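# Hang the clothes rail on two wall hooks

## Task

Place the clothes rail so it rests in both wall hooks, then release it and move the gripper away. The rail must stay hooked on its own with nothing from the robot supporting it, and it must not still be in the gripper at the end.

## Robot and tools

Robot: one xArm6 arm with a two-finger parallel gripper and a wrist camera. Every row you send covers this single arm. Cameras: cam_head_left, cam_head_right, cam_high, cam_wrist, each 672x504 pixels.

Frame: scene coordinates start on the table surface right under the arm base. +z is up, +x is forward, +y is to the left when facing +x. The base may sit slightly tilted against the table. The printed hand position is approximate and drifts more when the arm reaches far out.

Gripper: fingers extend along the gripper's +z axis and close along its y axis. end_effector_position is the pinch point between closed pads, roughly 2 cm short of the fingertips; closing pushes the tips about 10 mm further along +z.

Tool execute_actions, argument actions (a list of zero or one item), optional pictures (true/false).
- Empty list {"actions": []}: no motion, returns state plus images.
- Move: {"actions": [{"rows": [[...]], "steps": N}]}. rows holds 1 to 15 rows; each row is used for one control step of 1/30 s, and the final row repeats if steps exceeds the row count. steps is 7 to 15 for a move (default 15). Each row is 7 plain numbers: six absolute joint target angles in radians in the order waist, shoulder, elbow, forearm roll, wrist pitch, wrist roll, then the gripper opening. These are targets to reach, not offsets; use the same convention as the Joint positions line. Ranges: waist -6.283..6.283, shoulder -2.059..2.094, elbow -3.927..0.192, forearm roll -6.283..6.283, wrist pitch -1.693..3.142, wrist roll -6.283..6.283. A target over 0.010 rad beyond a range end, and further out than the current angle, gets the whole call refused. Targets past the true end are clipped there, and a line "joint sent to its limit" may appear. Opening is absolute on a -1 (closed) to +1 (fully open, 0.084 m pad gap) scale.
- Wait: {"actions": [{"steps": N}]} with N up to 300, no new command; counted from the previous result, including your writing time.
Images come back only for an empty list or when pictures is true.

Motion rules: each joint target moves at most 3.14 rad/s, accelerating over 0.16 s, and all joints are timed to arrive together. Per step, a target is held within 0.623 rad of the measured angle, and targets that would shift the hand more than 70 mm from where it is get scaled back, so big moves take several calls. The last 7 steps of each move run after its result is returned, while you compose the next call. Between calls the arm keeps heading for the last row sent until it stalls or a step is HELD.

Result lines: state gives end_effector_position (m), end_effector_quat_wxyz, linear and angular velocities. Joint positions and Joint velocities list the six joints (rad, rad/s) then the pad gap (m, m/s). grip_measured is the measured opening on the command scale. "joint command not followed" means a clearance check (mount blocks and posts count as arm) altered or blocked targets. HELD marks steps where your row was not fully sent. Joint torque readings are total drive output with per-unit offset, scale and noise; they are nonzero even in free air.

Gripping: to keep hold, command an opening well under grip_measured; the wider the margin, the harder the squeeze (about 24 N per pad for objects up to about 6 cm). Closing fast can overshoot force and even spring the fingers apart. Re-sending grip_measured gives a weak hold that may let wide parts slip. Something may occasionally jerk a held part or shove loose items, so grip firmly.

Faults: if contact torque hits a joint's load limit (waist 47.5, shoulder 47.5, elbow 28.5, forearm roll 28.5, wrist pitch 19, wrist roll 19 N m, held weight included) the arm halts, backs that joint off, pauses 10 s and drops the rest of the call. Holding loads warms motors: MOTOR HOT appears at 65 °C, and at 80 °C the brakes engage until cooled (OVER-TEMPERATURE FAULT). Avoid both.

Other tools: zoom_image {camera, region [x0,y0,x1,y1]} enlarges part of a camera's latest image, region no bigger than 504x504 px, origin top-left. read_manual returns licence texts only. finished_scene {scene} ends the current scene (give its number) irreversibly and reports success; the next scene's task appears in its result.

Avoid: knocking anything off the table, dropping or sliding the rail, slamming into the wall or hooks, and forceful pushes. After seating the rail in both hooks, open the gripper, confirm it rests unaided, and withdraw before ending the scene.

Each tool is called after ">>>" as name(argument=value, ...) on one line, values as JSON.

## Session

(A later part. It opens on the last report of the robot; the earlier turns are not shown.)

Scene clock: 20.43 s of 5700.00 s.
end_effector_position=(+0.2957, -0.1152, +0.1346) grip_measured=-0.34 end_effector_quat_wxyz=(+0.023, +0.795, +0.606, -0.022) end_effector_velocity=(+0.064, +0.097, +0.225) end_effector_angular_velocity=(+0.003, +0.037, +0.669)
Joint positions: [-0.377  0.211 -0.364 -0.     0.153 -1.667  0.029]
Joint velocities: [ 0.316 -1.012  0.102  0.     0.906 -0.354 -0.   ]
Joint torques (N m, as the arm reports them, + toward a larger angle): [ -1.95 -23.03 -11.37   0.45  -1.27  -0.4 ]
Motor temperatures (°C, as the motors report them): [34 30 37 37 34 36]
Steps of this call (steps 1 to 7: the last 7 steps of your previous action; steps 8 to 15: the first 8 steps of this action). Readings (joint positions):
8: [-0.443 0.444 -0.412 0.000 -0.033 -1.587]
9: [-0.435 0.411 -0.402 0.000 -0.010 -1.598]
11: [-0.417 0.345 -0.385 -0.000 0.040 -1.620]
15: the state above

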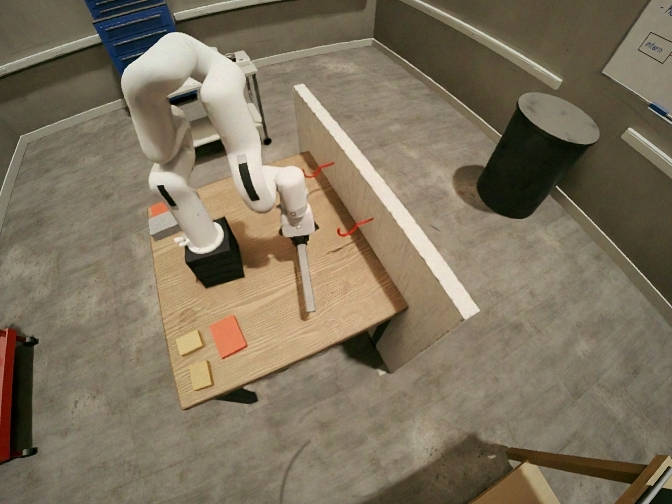

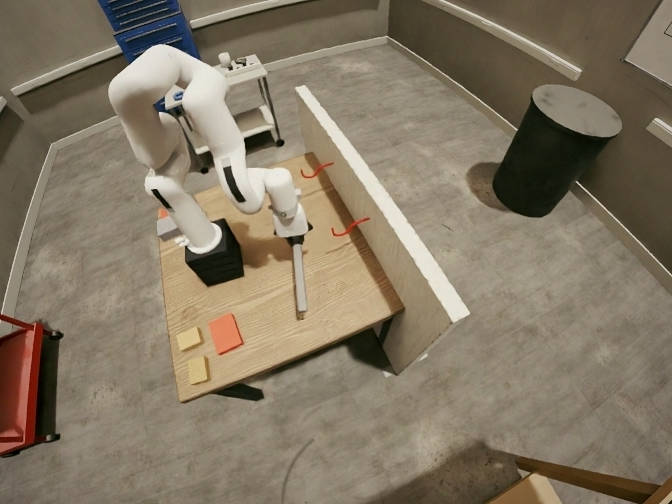

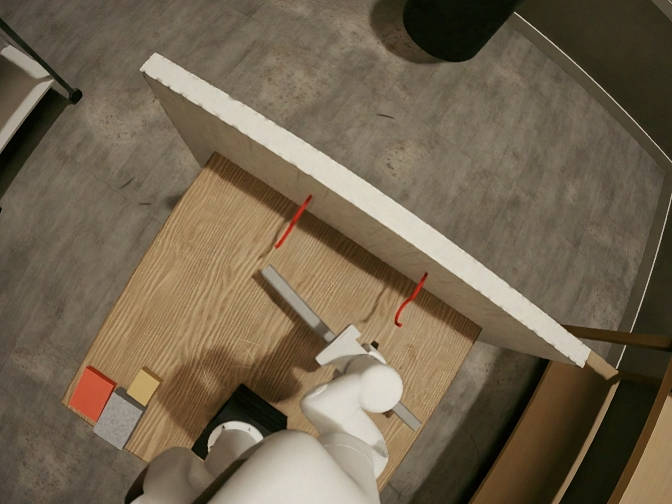

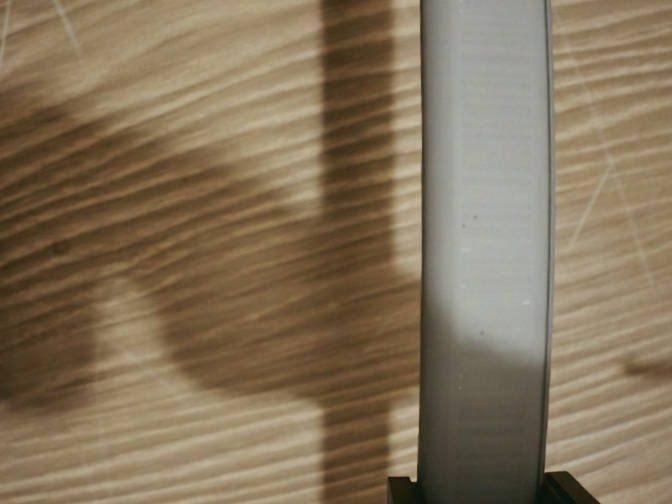

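>>> execute_actions(actions=[{"rows":[[-0.240,-0.116,-0.420,0,0.536,-1.785,-1],[-0.230,-0.104,-0.444,0,0.548,-1.782,-1],[-0.217,-0.086,-0.472,0,0.558,-1.773,-1],[-0.202,-0.064,-0.503,0,0.567,-1.759,-1],[-0.186,-0.040,-0.535,0,0.575,-1.743,-1],[-0.169,-0.014,-0.568,0,0.582,-1.726,-1],[-0.152,0.012,-0.601,0,0.589,-1.709,-1],[-0.135,0.038,-0.634,0,0.596,-1.692,-1],[-0.118,0.064,-0.667,0,0.603,-1.675,-1],[-0.101,0.090,-0.700,0,0.610,-1.658,-1],[-0.085,0.115,-0.731,0,0.616,-1.642,-1],[-0.070,0.138,-0.760,0,0.622,-1.627,-1],[-0.057,0.159,-0.785,0,0.626,-1.614,-1],[-0.046,0.177,-0.807,0,0.630,-1.603,-1],[-0.0366,0.1922,-0.825,0,0.6328,-1.5934,-1]],"steps":15}])

>>> execute_actions(actions=[{"steps":20}], pictures=true)

Scene clock: 21.27 s of 5700.00 s.
end_effector_position=(+0.3527, -0.0648, +0.2294) grip_measured=-0.34 end_effector_quat_wxyz=(+0.019, +0.709, +0.704, -0.024) end_effector_velocity=(+0.243, +0.093, +0.036) end_effector_angular_velocity=(-0.005, -0.025, +0.061)
Joint positions: [-0.204 -0.064 -0.496  0.     0.56  -1.755  0.029]
Joint velocities: [ 0.377  0.533 -0.777 -0.     0.215  0.318 -0.   ]
Joint torques (N m, as the arm reports them, + toward a larger angle): [ -0.31 -19.5  -18.34   0.38  -1.48   0.  ]
Motor temperatures (°C, as the motors report them): [34 30 37 37 34 36]
Steps of this call (steps 1 to 7: the last 7 steps of your previous action; steps 8 to 17: the robot went on to your last target; steps 18 to 25: the first 8 steps of this action). Readings (joint positions):
18: [-0.249 -0.118 -0.398 0.000 0.518 -1.779]
19: [-0.248 -0.118 -0.400 0.000 0.521 -1.780]
21: [-0.241 -0.112 -0.416 0.000 0.532 -1.780]
25: the state above

Scene clock: 21.93 s of 5700.00 s.
end_effector_position=(+0.4473, -0.0078, +0.2255) grip_measured=-0.34 end_effector_quat_wxyz=(+0.019, +0.707, +0.706, -0.025) end_effector_velocity=(+0.007, +0.004, +0.001) end_effector_angular_velocity=(-0.000, -0.006, -0.001)
Joint positions: [-0.038  0.19  -0.822 -0.     0.633 -1.594  0.029]
Joint velocities: [ 0.009  0.013 -0.022 -0.     0.003  0.011  0.   ]
Joint torques (N m, as the arm reports them, + toward a larger angle): [ -2.02 -30.26 -18.05   0.22  -1.41  -0.35]
Motor temperatures (°C, as the motors report them): [34 30 37 37 34 36]
Kept back: nothing.
Steps of this call (steps 1 to 7: the last 7 steps of your previous action; steps 8 to 20: the robot went on to your last target). Readings (joint positions):
1: [-0.191 -0.045 -0.523 0.000 0.568 -1.744]
2: [-0.177 -0.024 -0.552 0.000 0.575 -1.731]
4: [-0.147 0.022 -0.612 -0.000 0.589 -1.702]
8: [-0.085 0.115 -0.731 -0.000 0.614 -1.642]
20: the state above

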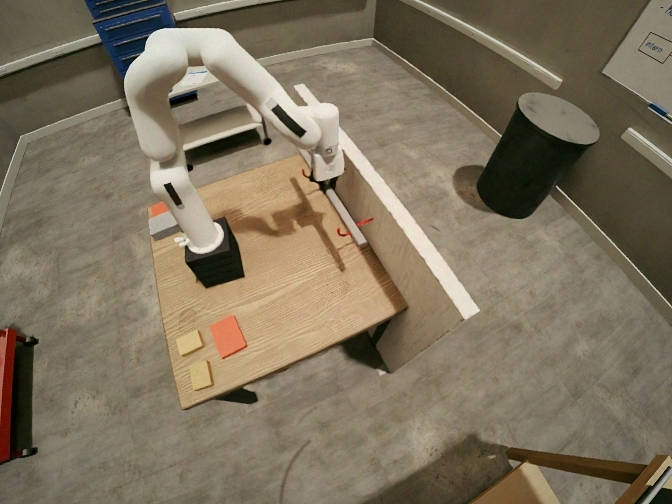

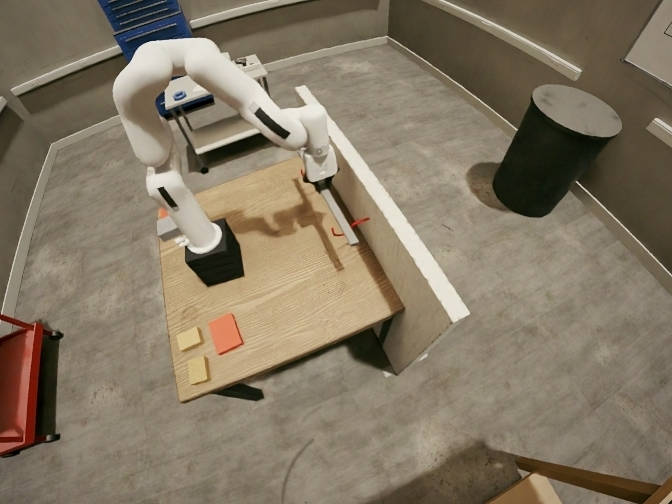

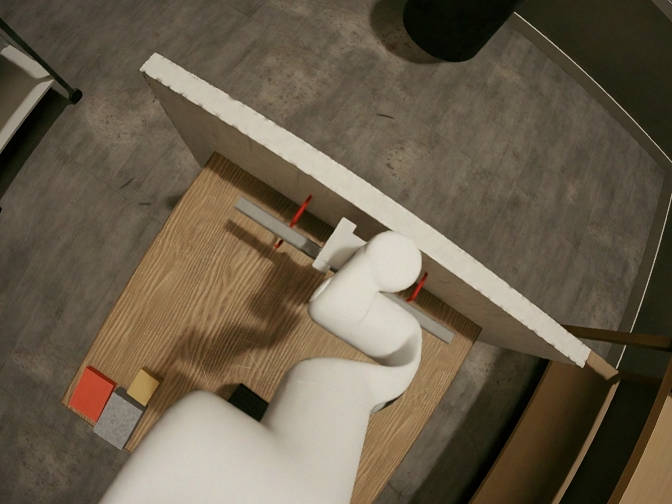

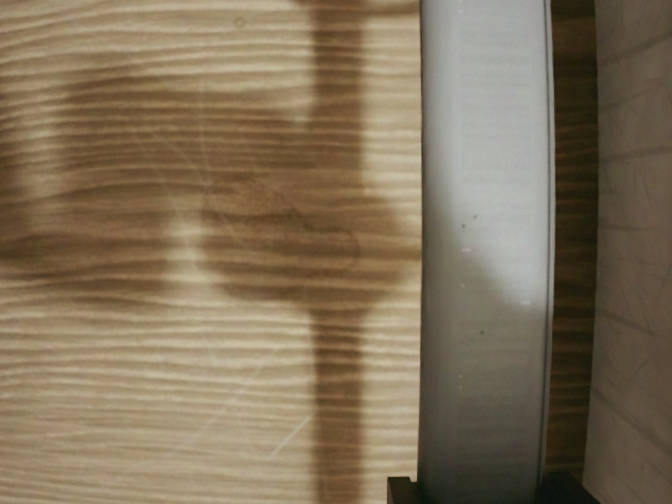

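>>> zoom_image(camera="cam_high", region=[225, 180, 335, 270])

>>> zoom_image(camera="cam_head_left", region=[295, 150, 395, 260])

Region (225, 180, 335, 270) of cam_high's 672x504 image, scaled by 4.582, with more detail than that image has; it fills the top 412 rows of this view, and the rest is white.

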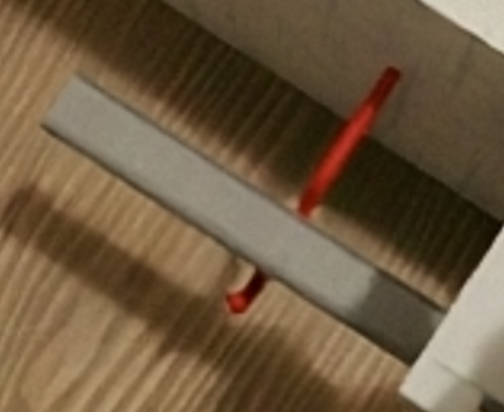

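Region (295, 150, 395, 260) of cam_head_left's 672x504 image, scaled by 4.582, with more detail than that image has; it fills the left 458 columns of this view, and the rest is white.

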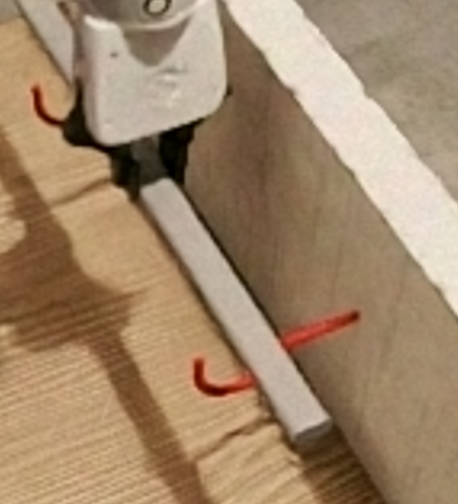

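>>> execute_actions(actions=[{"rows":[[-0.0364,0.196,-0.824,0,0.628,-1.5932,-1],[-0.036,0.203,-0.824,0,0.621,-1.5928,-1],[-0.0355,0.213,-0.824,0,0.611,-1.5923,-1],[-0.035,0.225,-0.824,0,0.599,-1.5918,-1],[-0.0343,0.238,-0.824,0,0.586,-1.5911,-1],[-0.0336,0.252,-0.824,0,0.572,-1.5904,-1],[-0.033,0.266,-0.8245,0,0.5585,-1.5898,-1],[-0.0322,0.28,-0.825,0,0.545,-1.589,-1],[-0.0315,0.294,-0.8255,0,0.5315,-1.5883,-1],[-0.0308,0.308,-0.826,0,0.518,-1.5876,-1],[-0.0301,0.321,-0.8268,0,0.5058,-1.5869,-1],[-0.0295,0.333,-0.8275,0,0.4945,-1.5863,-1],[-0.029,0.343,-0.828,0,0.485,-1.5858,-1],[-0.0286,0.35,-0.8283,0,0.4783,-1.5854,-1],[-0.0284,0.3547,-0.8285,0,0.4738,-1.5852,-1]],"steps":15}])

>>> execute_actions(actions=[{"steps":18}], pictures=true)

>>> zoom_image(camera="cam_high", region=[225, 180, 335, 270])

>>> zoom_image(camera="cam_head_left", region=[295, 150, 395, 260])

Scene clock: 23.50 s of 5700.00 s.
end_effector_position=(+0.4494, -0.0072, +0.2123) grip_measured=-0.34 end_effector_quat_wxyz=(+0.020, +0.707, +0.707, -0.024) end_effector_velocity=(+0.001, -0.001, -0.123) end_effector_angular_velocity=(+0.000, +0.019, -0.002)
Joint positions: [-0.035  0.228 -0.825 -0.     0.596 -1.592  0.029]
Joint velocities: [ 0.015  0.32   0.006  0.    -0.307  0.016 -0.   ]
Joint torques (N m, as the arm reports them, + toward a larger angle): [ -1.9  -28.92 -17.06   0.33  -1.55  -0.43]
Motor temperatures (°C, as the motors report them): [34 30 38 37 34 36]
Steps of this call (steps 1 to 30: the robot went on to your last target; steps 31 to 39: nothing new was sent; steps 40 to 47: the first 8 steps of this action). Readings (joint positions):
40: [-0.037 0.192 -0.825 0.000 0.633 -1.593]
41: [-0.037 0.193 -0.825 -0.000 0.632 -1.593]
43: [-0.036 0.197 -0.825 -0.000 0.626 -1.593]
47: the state above

Scene clock: 24.10 s of 5700.00 s.
end_effector_position=(+0.4505, -0.0073, +0.1662) grip_measured=-0.34 end_effector_quat_wxyz=(+0.020, +0.707, +0.707, -0.024) end_effector_velocity=(-0.001, +0.000, -0.004) end_effector_angular_velocity=(+0.000, +0.001, -0.001)
Joint positions: [-0.028  0.353 -0.829  0.     0.475 -1.585  0.029]
Joint velocities: [ 0.001  0.011  0.001 -0.    -0.011  0.002 -0.   ]
Joint torques (N m, as the arm reports them, + toward a larger angle): [ -2.18 -32.42 -15.95   0.38  -1.43  -0.33]
Motor temperatures (°C, as the motors report them): [34 30 38 37 34 36]
Kept back: nothing.
Steps of this call (steps 1 to 7: the last 7 steps of your previous action; steps 8 to 18: the robot went on to your last target). Readings (joint positions):
1: [-0.034 0.239 -0.825 -0.000 0.585 -1.591]
2: [-0.034 0.251 -0.824 0.000 0.574 -1.590]
4: [-0.032 0.276 -0.825 0.000 0.549 -1.589]
8: [-0.030 0.324 -0.826 0.000 0.504 -1.587]
18: the state above

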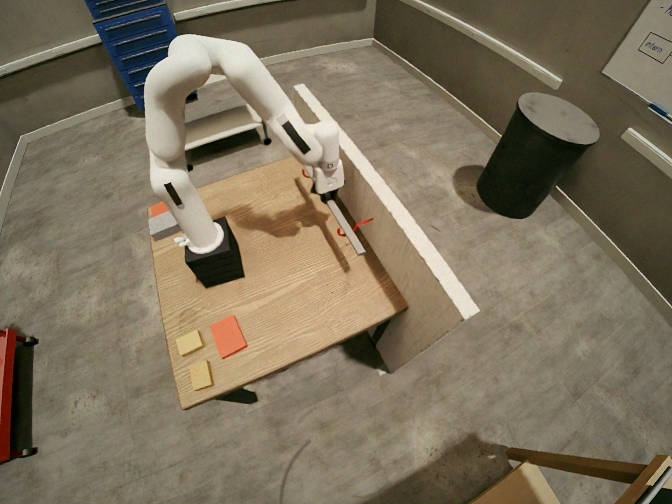

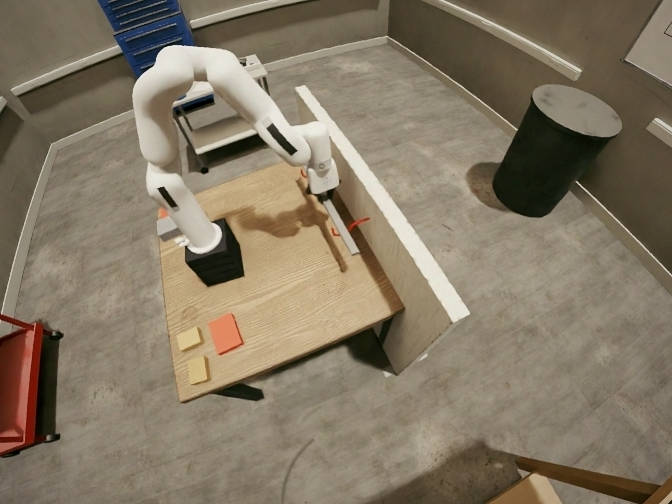

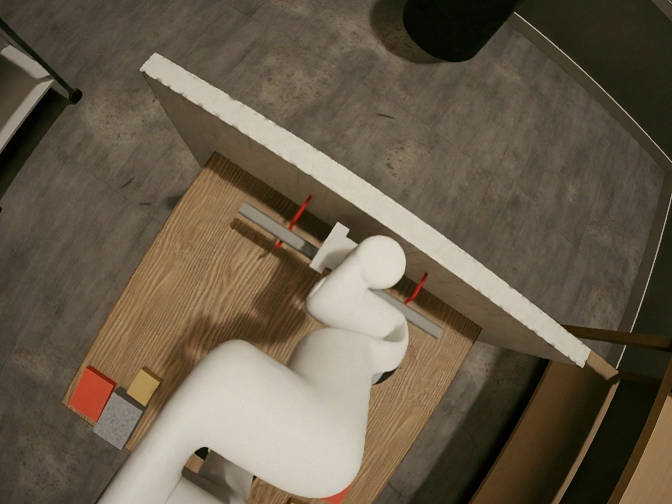

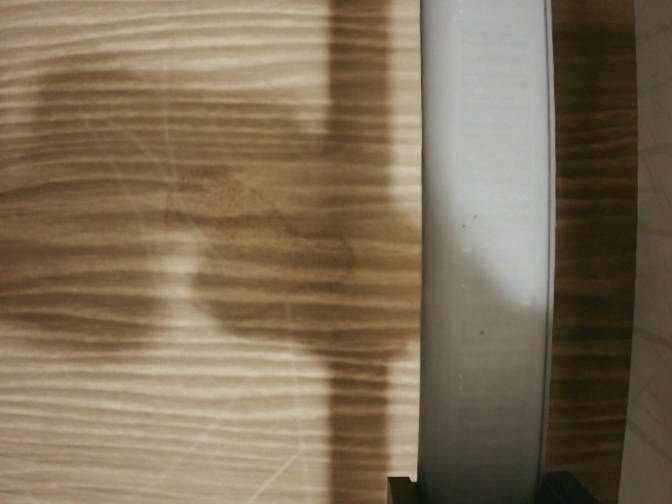

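Region (225, 180, 335, 270) of cam_high's 672x504 image, scaled by 4.582, with more detail than that image has; it fills the top 412 rows of this view, and the rest is white.

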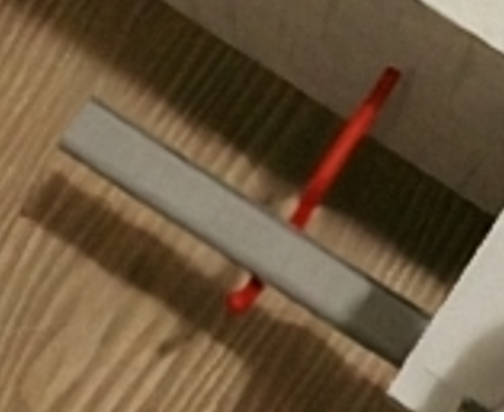

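Region (295, 150, 395, 260) of cam_head_left's 672x504 image, scaled by 4.582, with more detail than that image has; it fills the left 458 columns of this view, and the rest is white.

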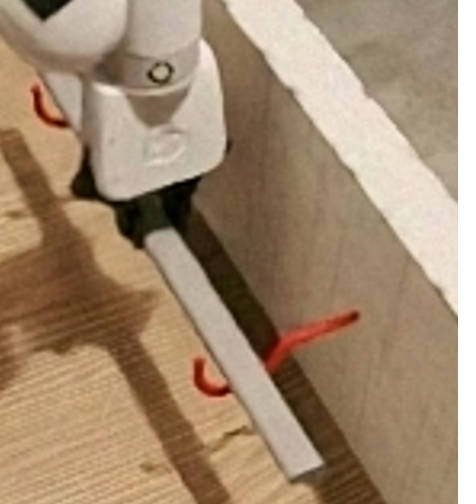

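>>> execute_actions(actions=[{"rows":[[-0.0282,0.358,-0.830,0,0.472,-1.585,-1],[-0.028,0.363,-0.832,0,0.469,-1.5848,-1],[-0.0278,0.369,-0.8345,0,0.4655,-1.5846,-1],[-0.0275,0.375,-0.837,0,0.462,-1.5843,-1],[-0.0272,0.381,-0.839,0,0.458,-1.584,-1],[-0.027,0.387,-0.841,0,0.454,-1.5838,-1],[-0.0267,0.393,-0.8425,0,0.4495,-1.5835,-1],[-0.0265,0.399,-0.844,0,0.445,-1.5833,-1],[-0.0263,0.404,-0.845,0,0.441,-1.5831,-1],[-0.0261,0.408,-0.8455,0,0.4375,-1.5829,-1],[-0.026,0.4101,-0.8458,0,0.4357,-1.5828,-1]],"steps":12}])

>>> execute_actions(actions=[{"steps":15}], pictures=true)

>>> zoom_image(camera="cam_head_left", region=[295, 150, 395, 260])

Scene clock: 25.03 s of 5700.00 s.
end_effector_position=(+0.4511, -0.0072, +0.1636) grip_measured=-0.34 end_effector_quat_wxyz=(+0.020, +0.707, +0.707, -0.024) end_effector_velocity=(+0.009, -0.001, -0.031) end_effector_angular_velocity=(-0.000, +0.000, -0.002)
Joint positions: [-0.028  0.362 -0.832 -0.     0.469 -1.585  0.029]
Joint velocities: [ 0.003  0.11  -0.045 -0.    -0.065  0.006  0.   ]
Joint torques (N m, as the arm reports them, + toward a larger angle): [ -1.9  -30.85 -15.6    0.32  -1.43  -0.34]
Motor temperatures (°C, as the motors report them): [34 30 38 37 34 36]
Steps of this call (steps 1 to 15: the robot went on to your last target; steps 16 to 23: nothing new was sent; steps 24 to 28: the first 5 steps of this action). Readings (joint positions):
24: [-0.028 0.355 -0.829 -0.000 0.474 -1.585]
25: [-0.028 0.355 -0.829 0.000 0.473 -1.585]
27: [-0.028 0.359 -0.831 0.000 0.471 -1.585]
28: the state above

Scene clock: 25.53 s of 5700.00 s.
end_effector_position=(+0.4532, -0.0073, +0.1495) grip_measured=-0.34 end_effector_quat_wxyz=(+0.020, +0.707, +0.706, -0.024) end_effector_velocity=(-0.001, -0.001, -0.006) end_effector_angular_velocity=(-0.000, +0.002, +0.000)
Joint positions: [-0.026  0.407 -0.845  0.     0.438 -1.583  0.029]
Joint velocities: [-0.     0.017 -0.    -0.    -0.014 -0.     0.   ]
Joint torques (N m, as the arm reports them, + toward a larger angle): [ -1.84 -24.52 -15.72   0.42  -2.87  -0.36]
Motor temperatures (°C, as the motors report them): [34 30 38 37 34 36]
Kept back: nothing.
Steps of this call (steps 1 to 7: the last 7 steps of your previous action; steps 8 to 15: the robot went on to your last target). Readings (joint positions):
1: [-0.028 0.366 -0.834 -0.000 0.467 -1.585]
2: [-0.028 0.371 -0.835 -0.000 0.464 -1.584]
4: [-0.027 0.381 -0.839 0.000 0.457 -1.584]
8: [-0.026 0.400 -0.843 -0.000 0.444 -1.583]
15: the state above

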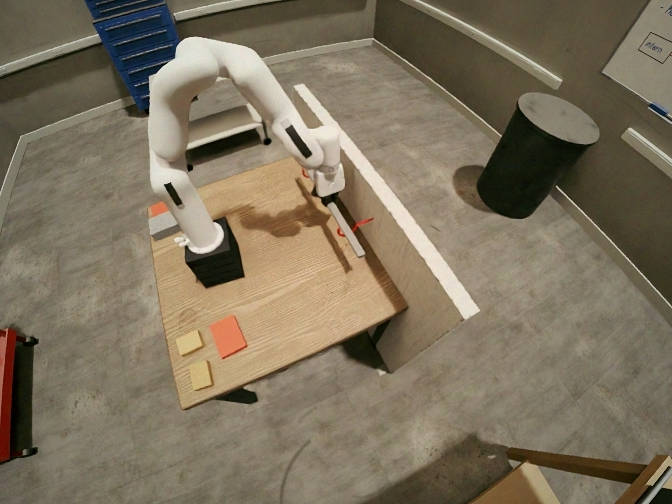

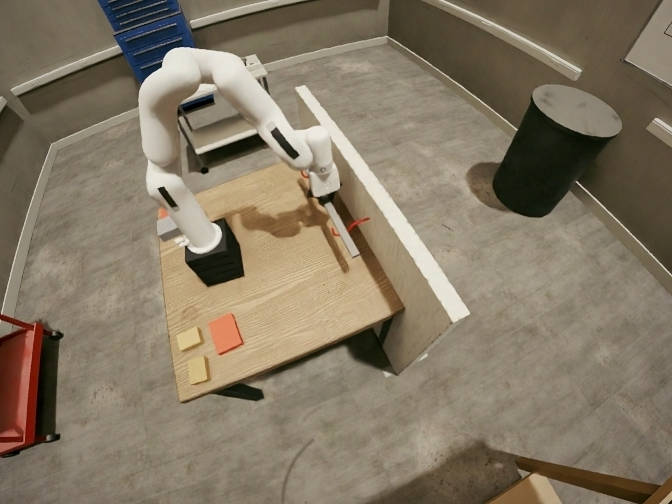

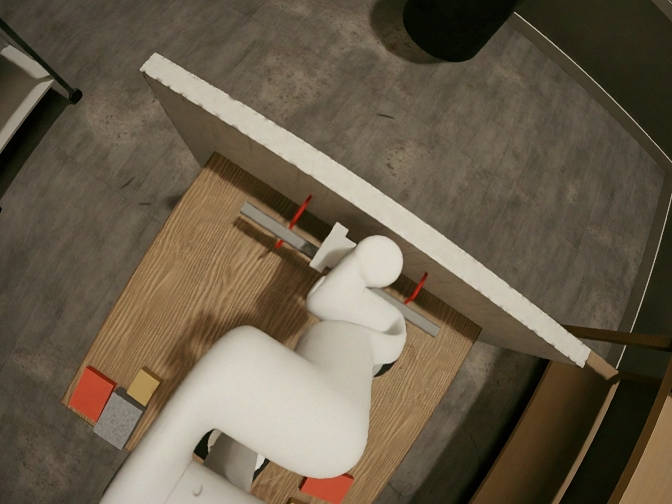

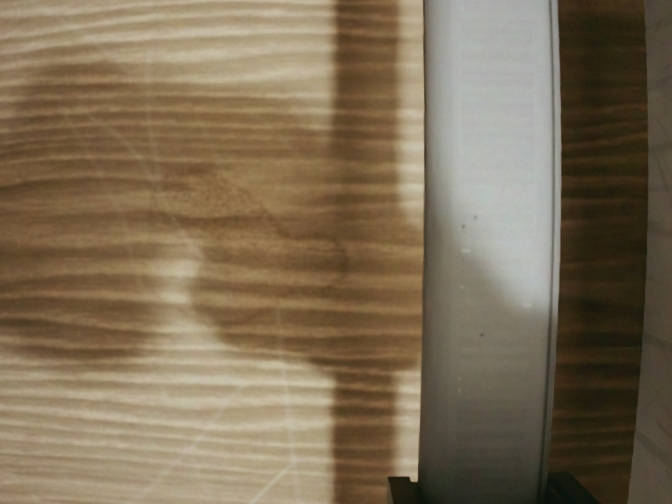

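Region (295, 150, 395, 260) of cam_head_left's 672x504 image, scaled by 4.582, with more detail than that image has; it fills the left 458 columns of this view, and the rest is white.

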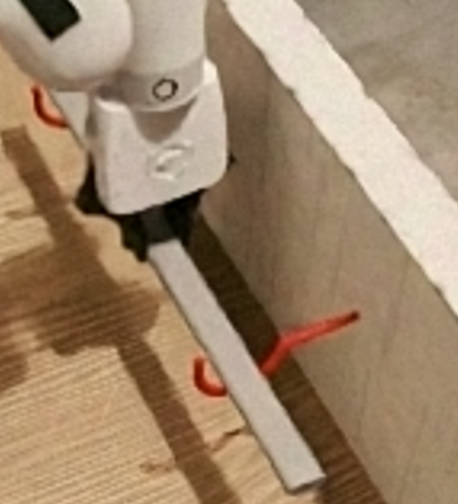

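Contact made (torque change); release and lift away.

>>> execute_actions(actions=[{"rows":[[-0.026,0.404,-0.845,0,0.441,-1.583,-0.6],[-0.026,0.402,-0.845,0,0.443,-1.583,-0.35],[-0.026,0.402,-0.845,0,0.443,-1.583,-0.25],[-0.026,0.402,-0.845,0,0.443,-1.583,-0.15],[-0.026,0.402,-0.845,0,0.443,-1.583,-0.05],[-0.026,0.402,-0.845,0,0.443,-1.583,0.05],[-0.026,0.402,-0.845,0,0.443,-1.583,0.15],[-0.026,0.402,-0.845,0,0.443,-1.583,0.25],[-0.026,0.40,-0.845,0,0.445,-1.583,0.3],[-0.026,0.395,-0.845,0,0.45,-1.583,0.3],[-0.026,0.385,-0.845,0,0.46,-1.583,0.3],[-0.027,0.372,-0.845,0,0.473,-1.584,0.3],[-0.027,0.355,-0.845,0,0.49,-1.584,0.3],[-0.028,0.335,-0.845,0,0.51,-1.585,0.3],[-0.029,0.312,-0.844,0,0.532,-1.586,0.3]],"steps":15}])

>>> execute_actions(actions=[{"rows":[[-0.03,0.285,-0.842,0,0.557,-1.587,0.3],[-0.03,0.255,-0.838,0,0.583,-1.587,0.3],[-0.03,0.223,-0.833,0,0.61,-1.587,0.3],[-0.03,0.19,-0.826,0,0.636,-1.587,0.3],[-0.03,0.155,-0.817,0,0.662,-1.587,0.3],[-0.03,0.12,-0.806,0,0.686,-1.587,0.3],[-0.03,0.085,-0.793,0,0.708,-1.587,0.3],[-0.03,0.05,-0.779,0,0.729,-1.587,0.3],[-0.03,0.015,-0.764,0,0.749,-1.587,0.3],[-0.03,-0.02,-0.749,0,0.769,-1.587,0.3],[-0.03,-0.053,-0.734,0,0.787,-1.587,0.3],[-0.03,-0.083,-0.72,0,0.803,-1.587,0.3],[-0.03,-0.11,-0.708,0,0.818,-1.587,0.3],[-0.03,-0.132,-0.698,0,0.83,-1.587,0.3],[-0.03,-0.15,-0.69,0,0.84,-1.587,0.3]],"steps":15}])

>>> execute_actions(actions=[{"steps":20}], pictures=true)

Scene clock: 26.57 s of 5700.00 s.
end_effector_position=(+0.4534, -0.0070, +0.1502) grip_measured=+0.10 end_effector_quat_wxyz=(+0.020, +0.707, +0.707, -0.024) end_effector_velocity=(+0.001, +0.001, +0.007) end_effector_angular_velocity=(-0.000, -0.001, +0.001)
Joint positions: [-0.026  0.405 -0.846  0.     0.44  -1.583  0.048]
Joint velocities: [ 0.001 -0.02   0.001 -0.     0.018  0.     0.133]
Joint torques (N m, as the arm reports them, + toward a larger angle): [ -2.   -30.97 -14.19   0.34  -1.29  -0.42]
Motor temperatures (°C, as the motors report them): [34 30 38 37 34 36]
Steps of this call (steps 1 to 15: the robot went on to your last target; steps 16 to 23: nothing new was sent; steps 24 to 31: the first 8 steps of this action). Readings (joint positions):
24: [-0.026 0.410 -0.846 -0.000 0.436 -1.583]
25: [-0.026 0.409 -0.846 -0.000 0.436 -1.583]
27: [-0.026 0.408 -0.845 0.000 0.438 -1.583]
31: the state above

Scene clock: 27.07 s of 5700.00 s.
end_effector_position=(+0.4494, -0.0044, +0.2202) grip_measured=+0.29 end_effector_quat_wxyz=(+0.020, +0.707, +0.707, -0.024) end_effector_velocity=(-0.071, +0.018, +0.286) end_effector_angular_velocity=(-0.000, -0.021, +0.002)
Joint positions: [-0.03   0.207 -0.826 -0.     0.617 -1.587  0.056]
Joint velocities: [-0.003 -0.907  0.206  0.     0.68  -0.003  0.   ]
Joint torques (N m, as the arm reports them, + toward a larger angle): [ -1.9  -29.87 -15.63   0.32  -1.09  -0.41]
Motor temperatures (°C, as the motors report them): [34 30 38 37 34 36]
Steps of this call (steps 1 to 7: the last 7 steps of your previous action; steps 8 to 15: the first 8 steps of this action). Readings (joint positions):
8: [-0.027 0.366 -0.844 0.000 0.480 -1.584]
9: [-0.027 0.351 -0.844 0.000 0.495 -1.585]
11: [-0.029 0.313 -0.842 0.000 0.530 -1.586]
15: the state above

Scene clock: 27.73 s of 5700.00 s.
end_effector_position=(+0.3942, +0.0016, +0.3043) grip_measured=+0.29 end_effector_quat_wxyz=(+0.019, +0.707, +0.707, -0.025) end_effector_velocity=(-0.002, +0.000, +0.005) end_effector_angular_velocity=(-0.000, -0.004, +0.000)
Joint positions: [-0.03  -0.147 -0.691  0.     0.839 -1.587  0.056]
Joint velocities: [-0.001 -0.02   0.005  0.     0.011 -0.001  0.   ]
Joint torques (N m, as the arm reports them, + toward a larger angle): [ -1.72 -21.19 -19.07   0.25  -1.23  -0.35]
Motor temperatures (°C, as the motors report them): [34 30 38 37 34 36]
Kept back: nothing.
Steps of this call (steps 1 to 7: the last 7 steps of your previous action; steps 8 to 20: the robot went on to your last target). Readings (joint positions):
1: [-0.030 0.176 -0.818 -0.000 0.640 -1.587]
2: [-0.030 0.144 -0.809 -0.000 0.662 -1.587]
4: [-0.030 0.078 -0.786 -0.000 0.706 -1.587]
8: [-0.030 -0.050 -0.734 -0.000 0.782 -1.587]
20: the state above

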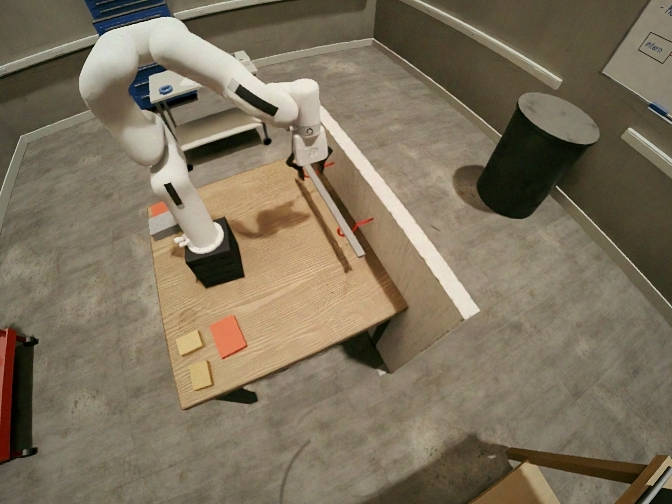

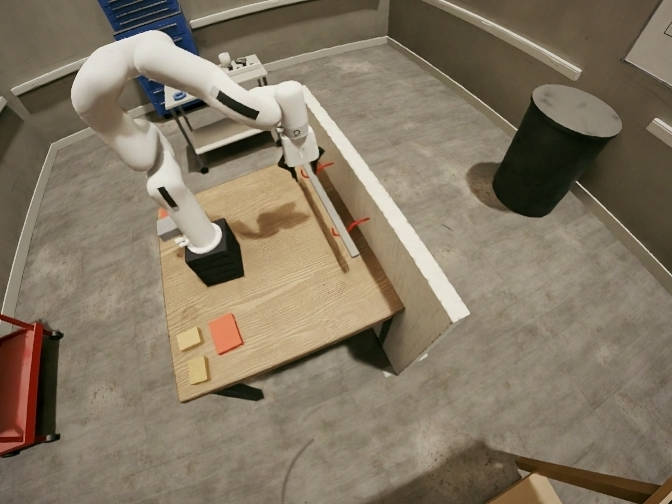

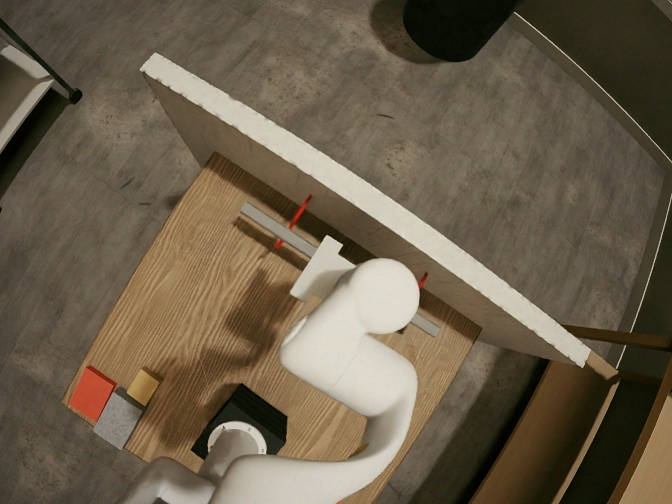

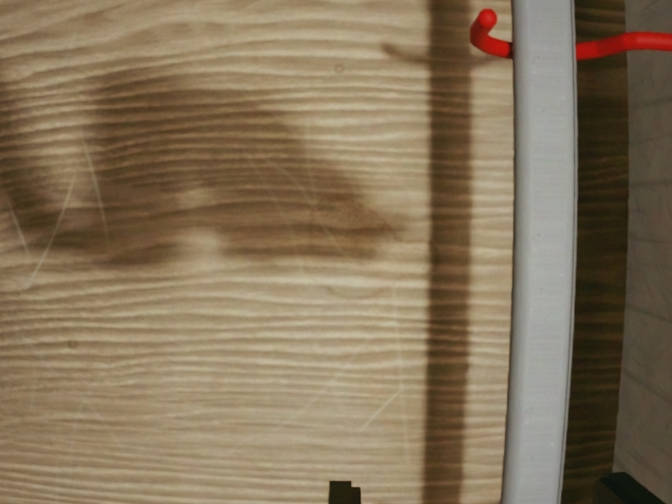

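>>> finished_scene(scene=1)

The scene is finished: the task was done.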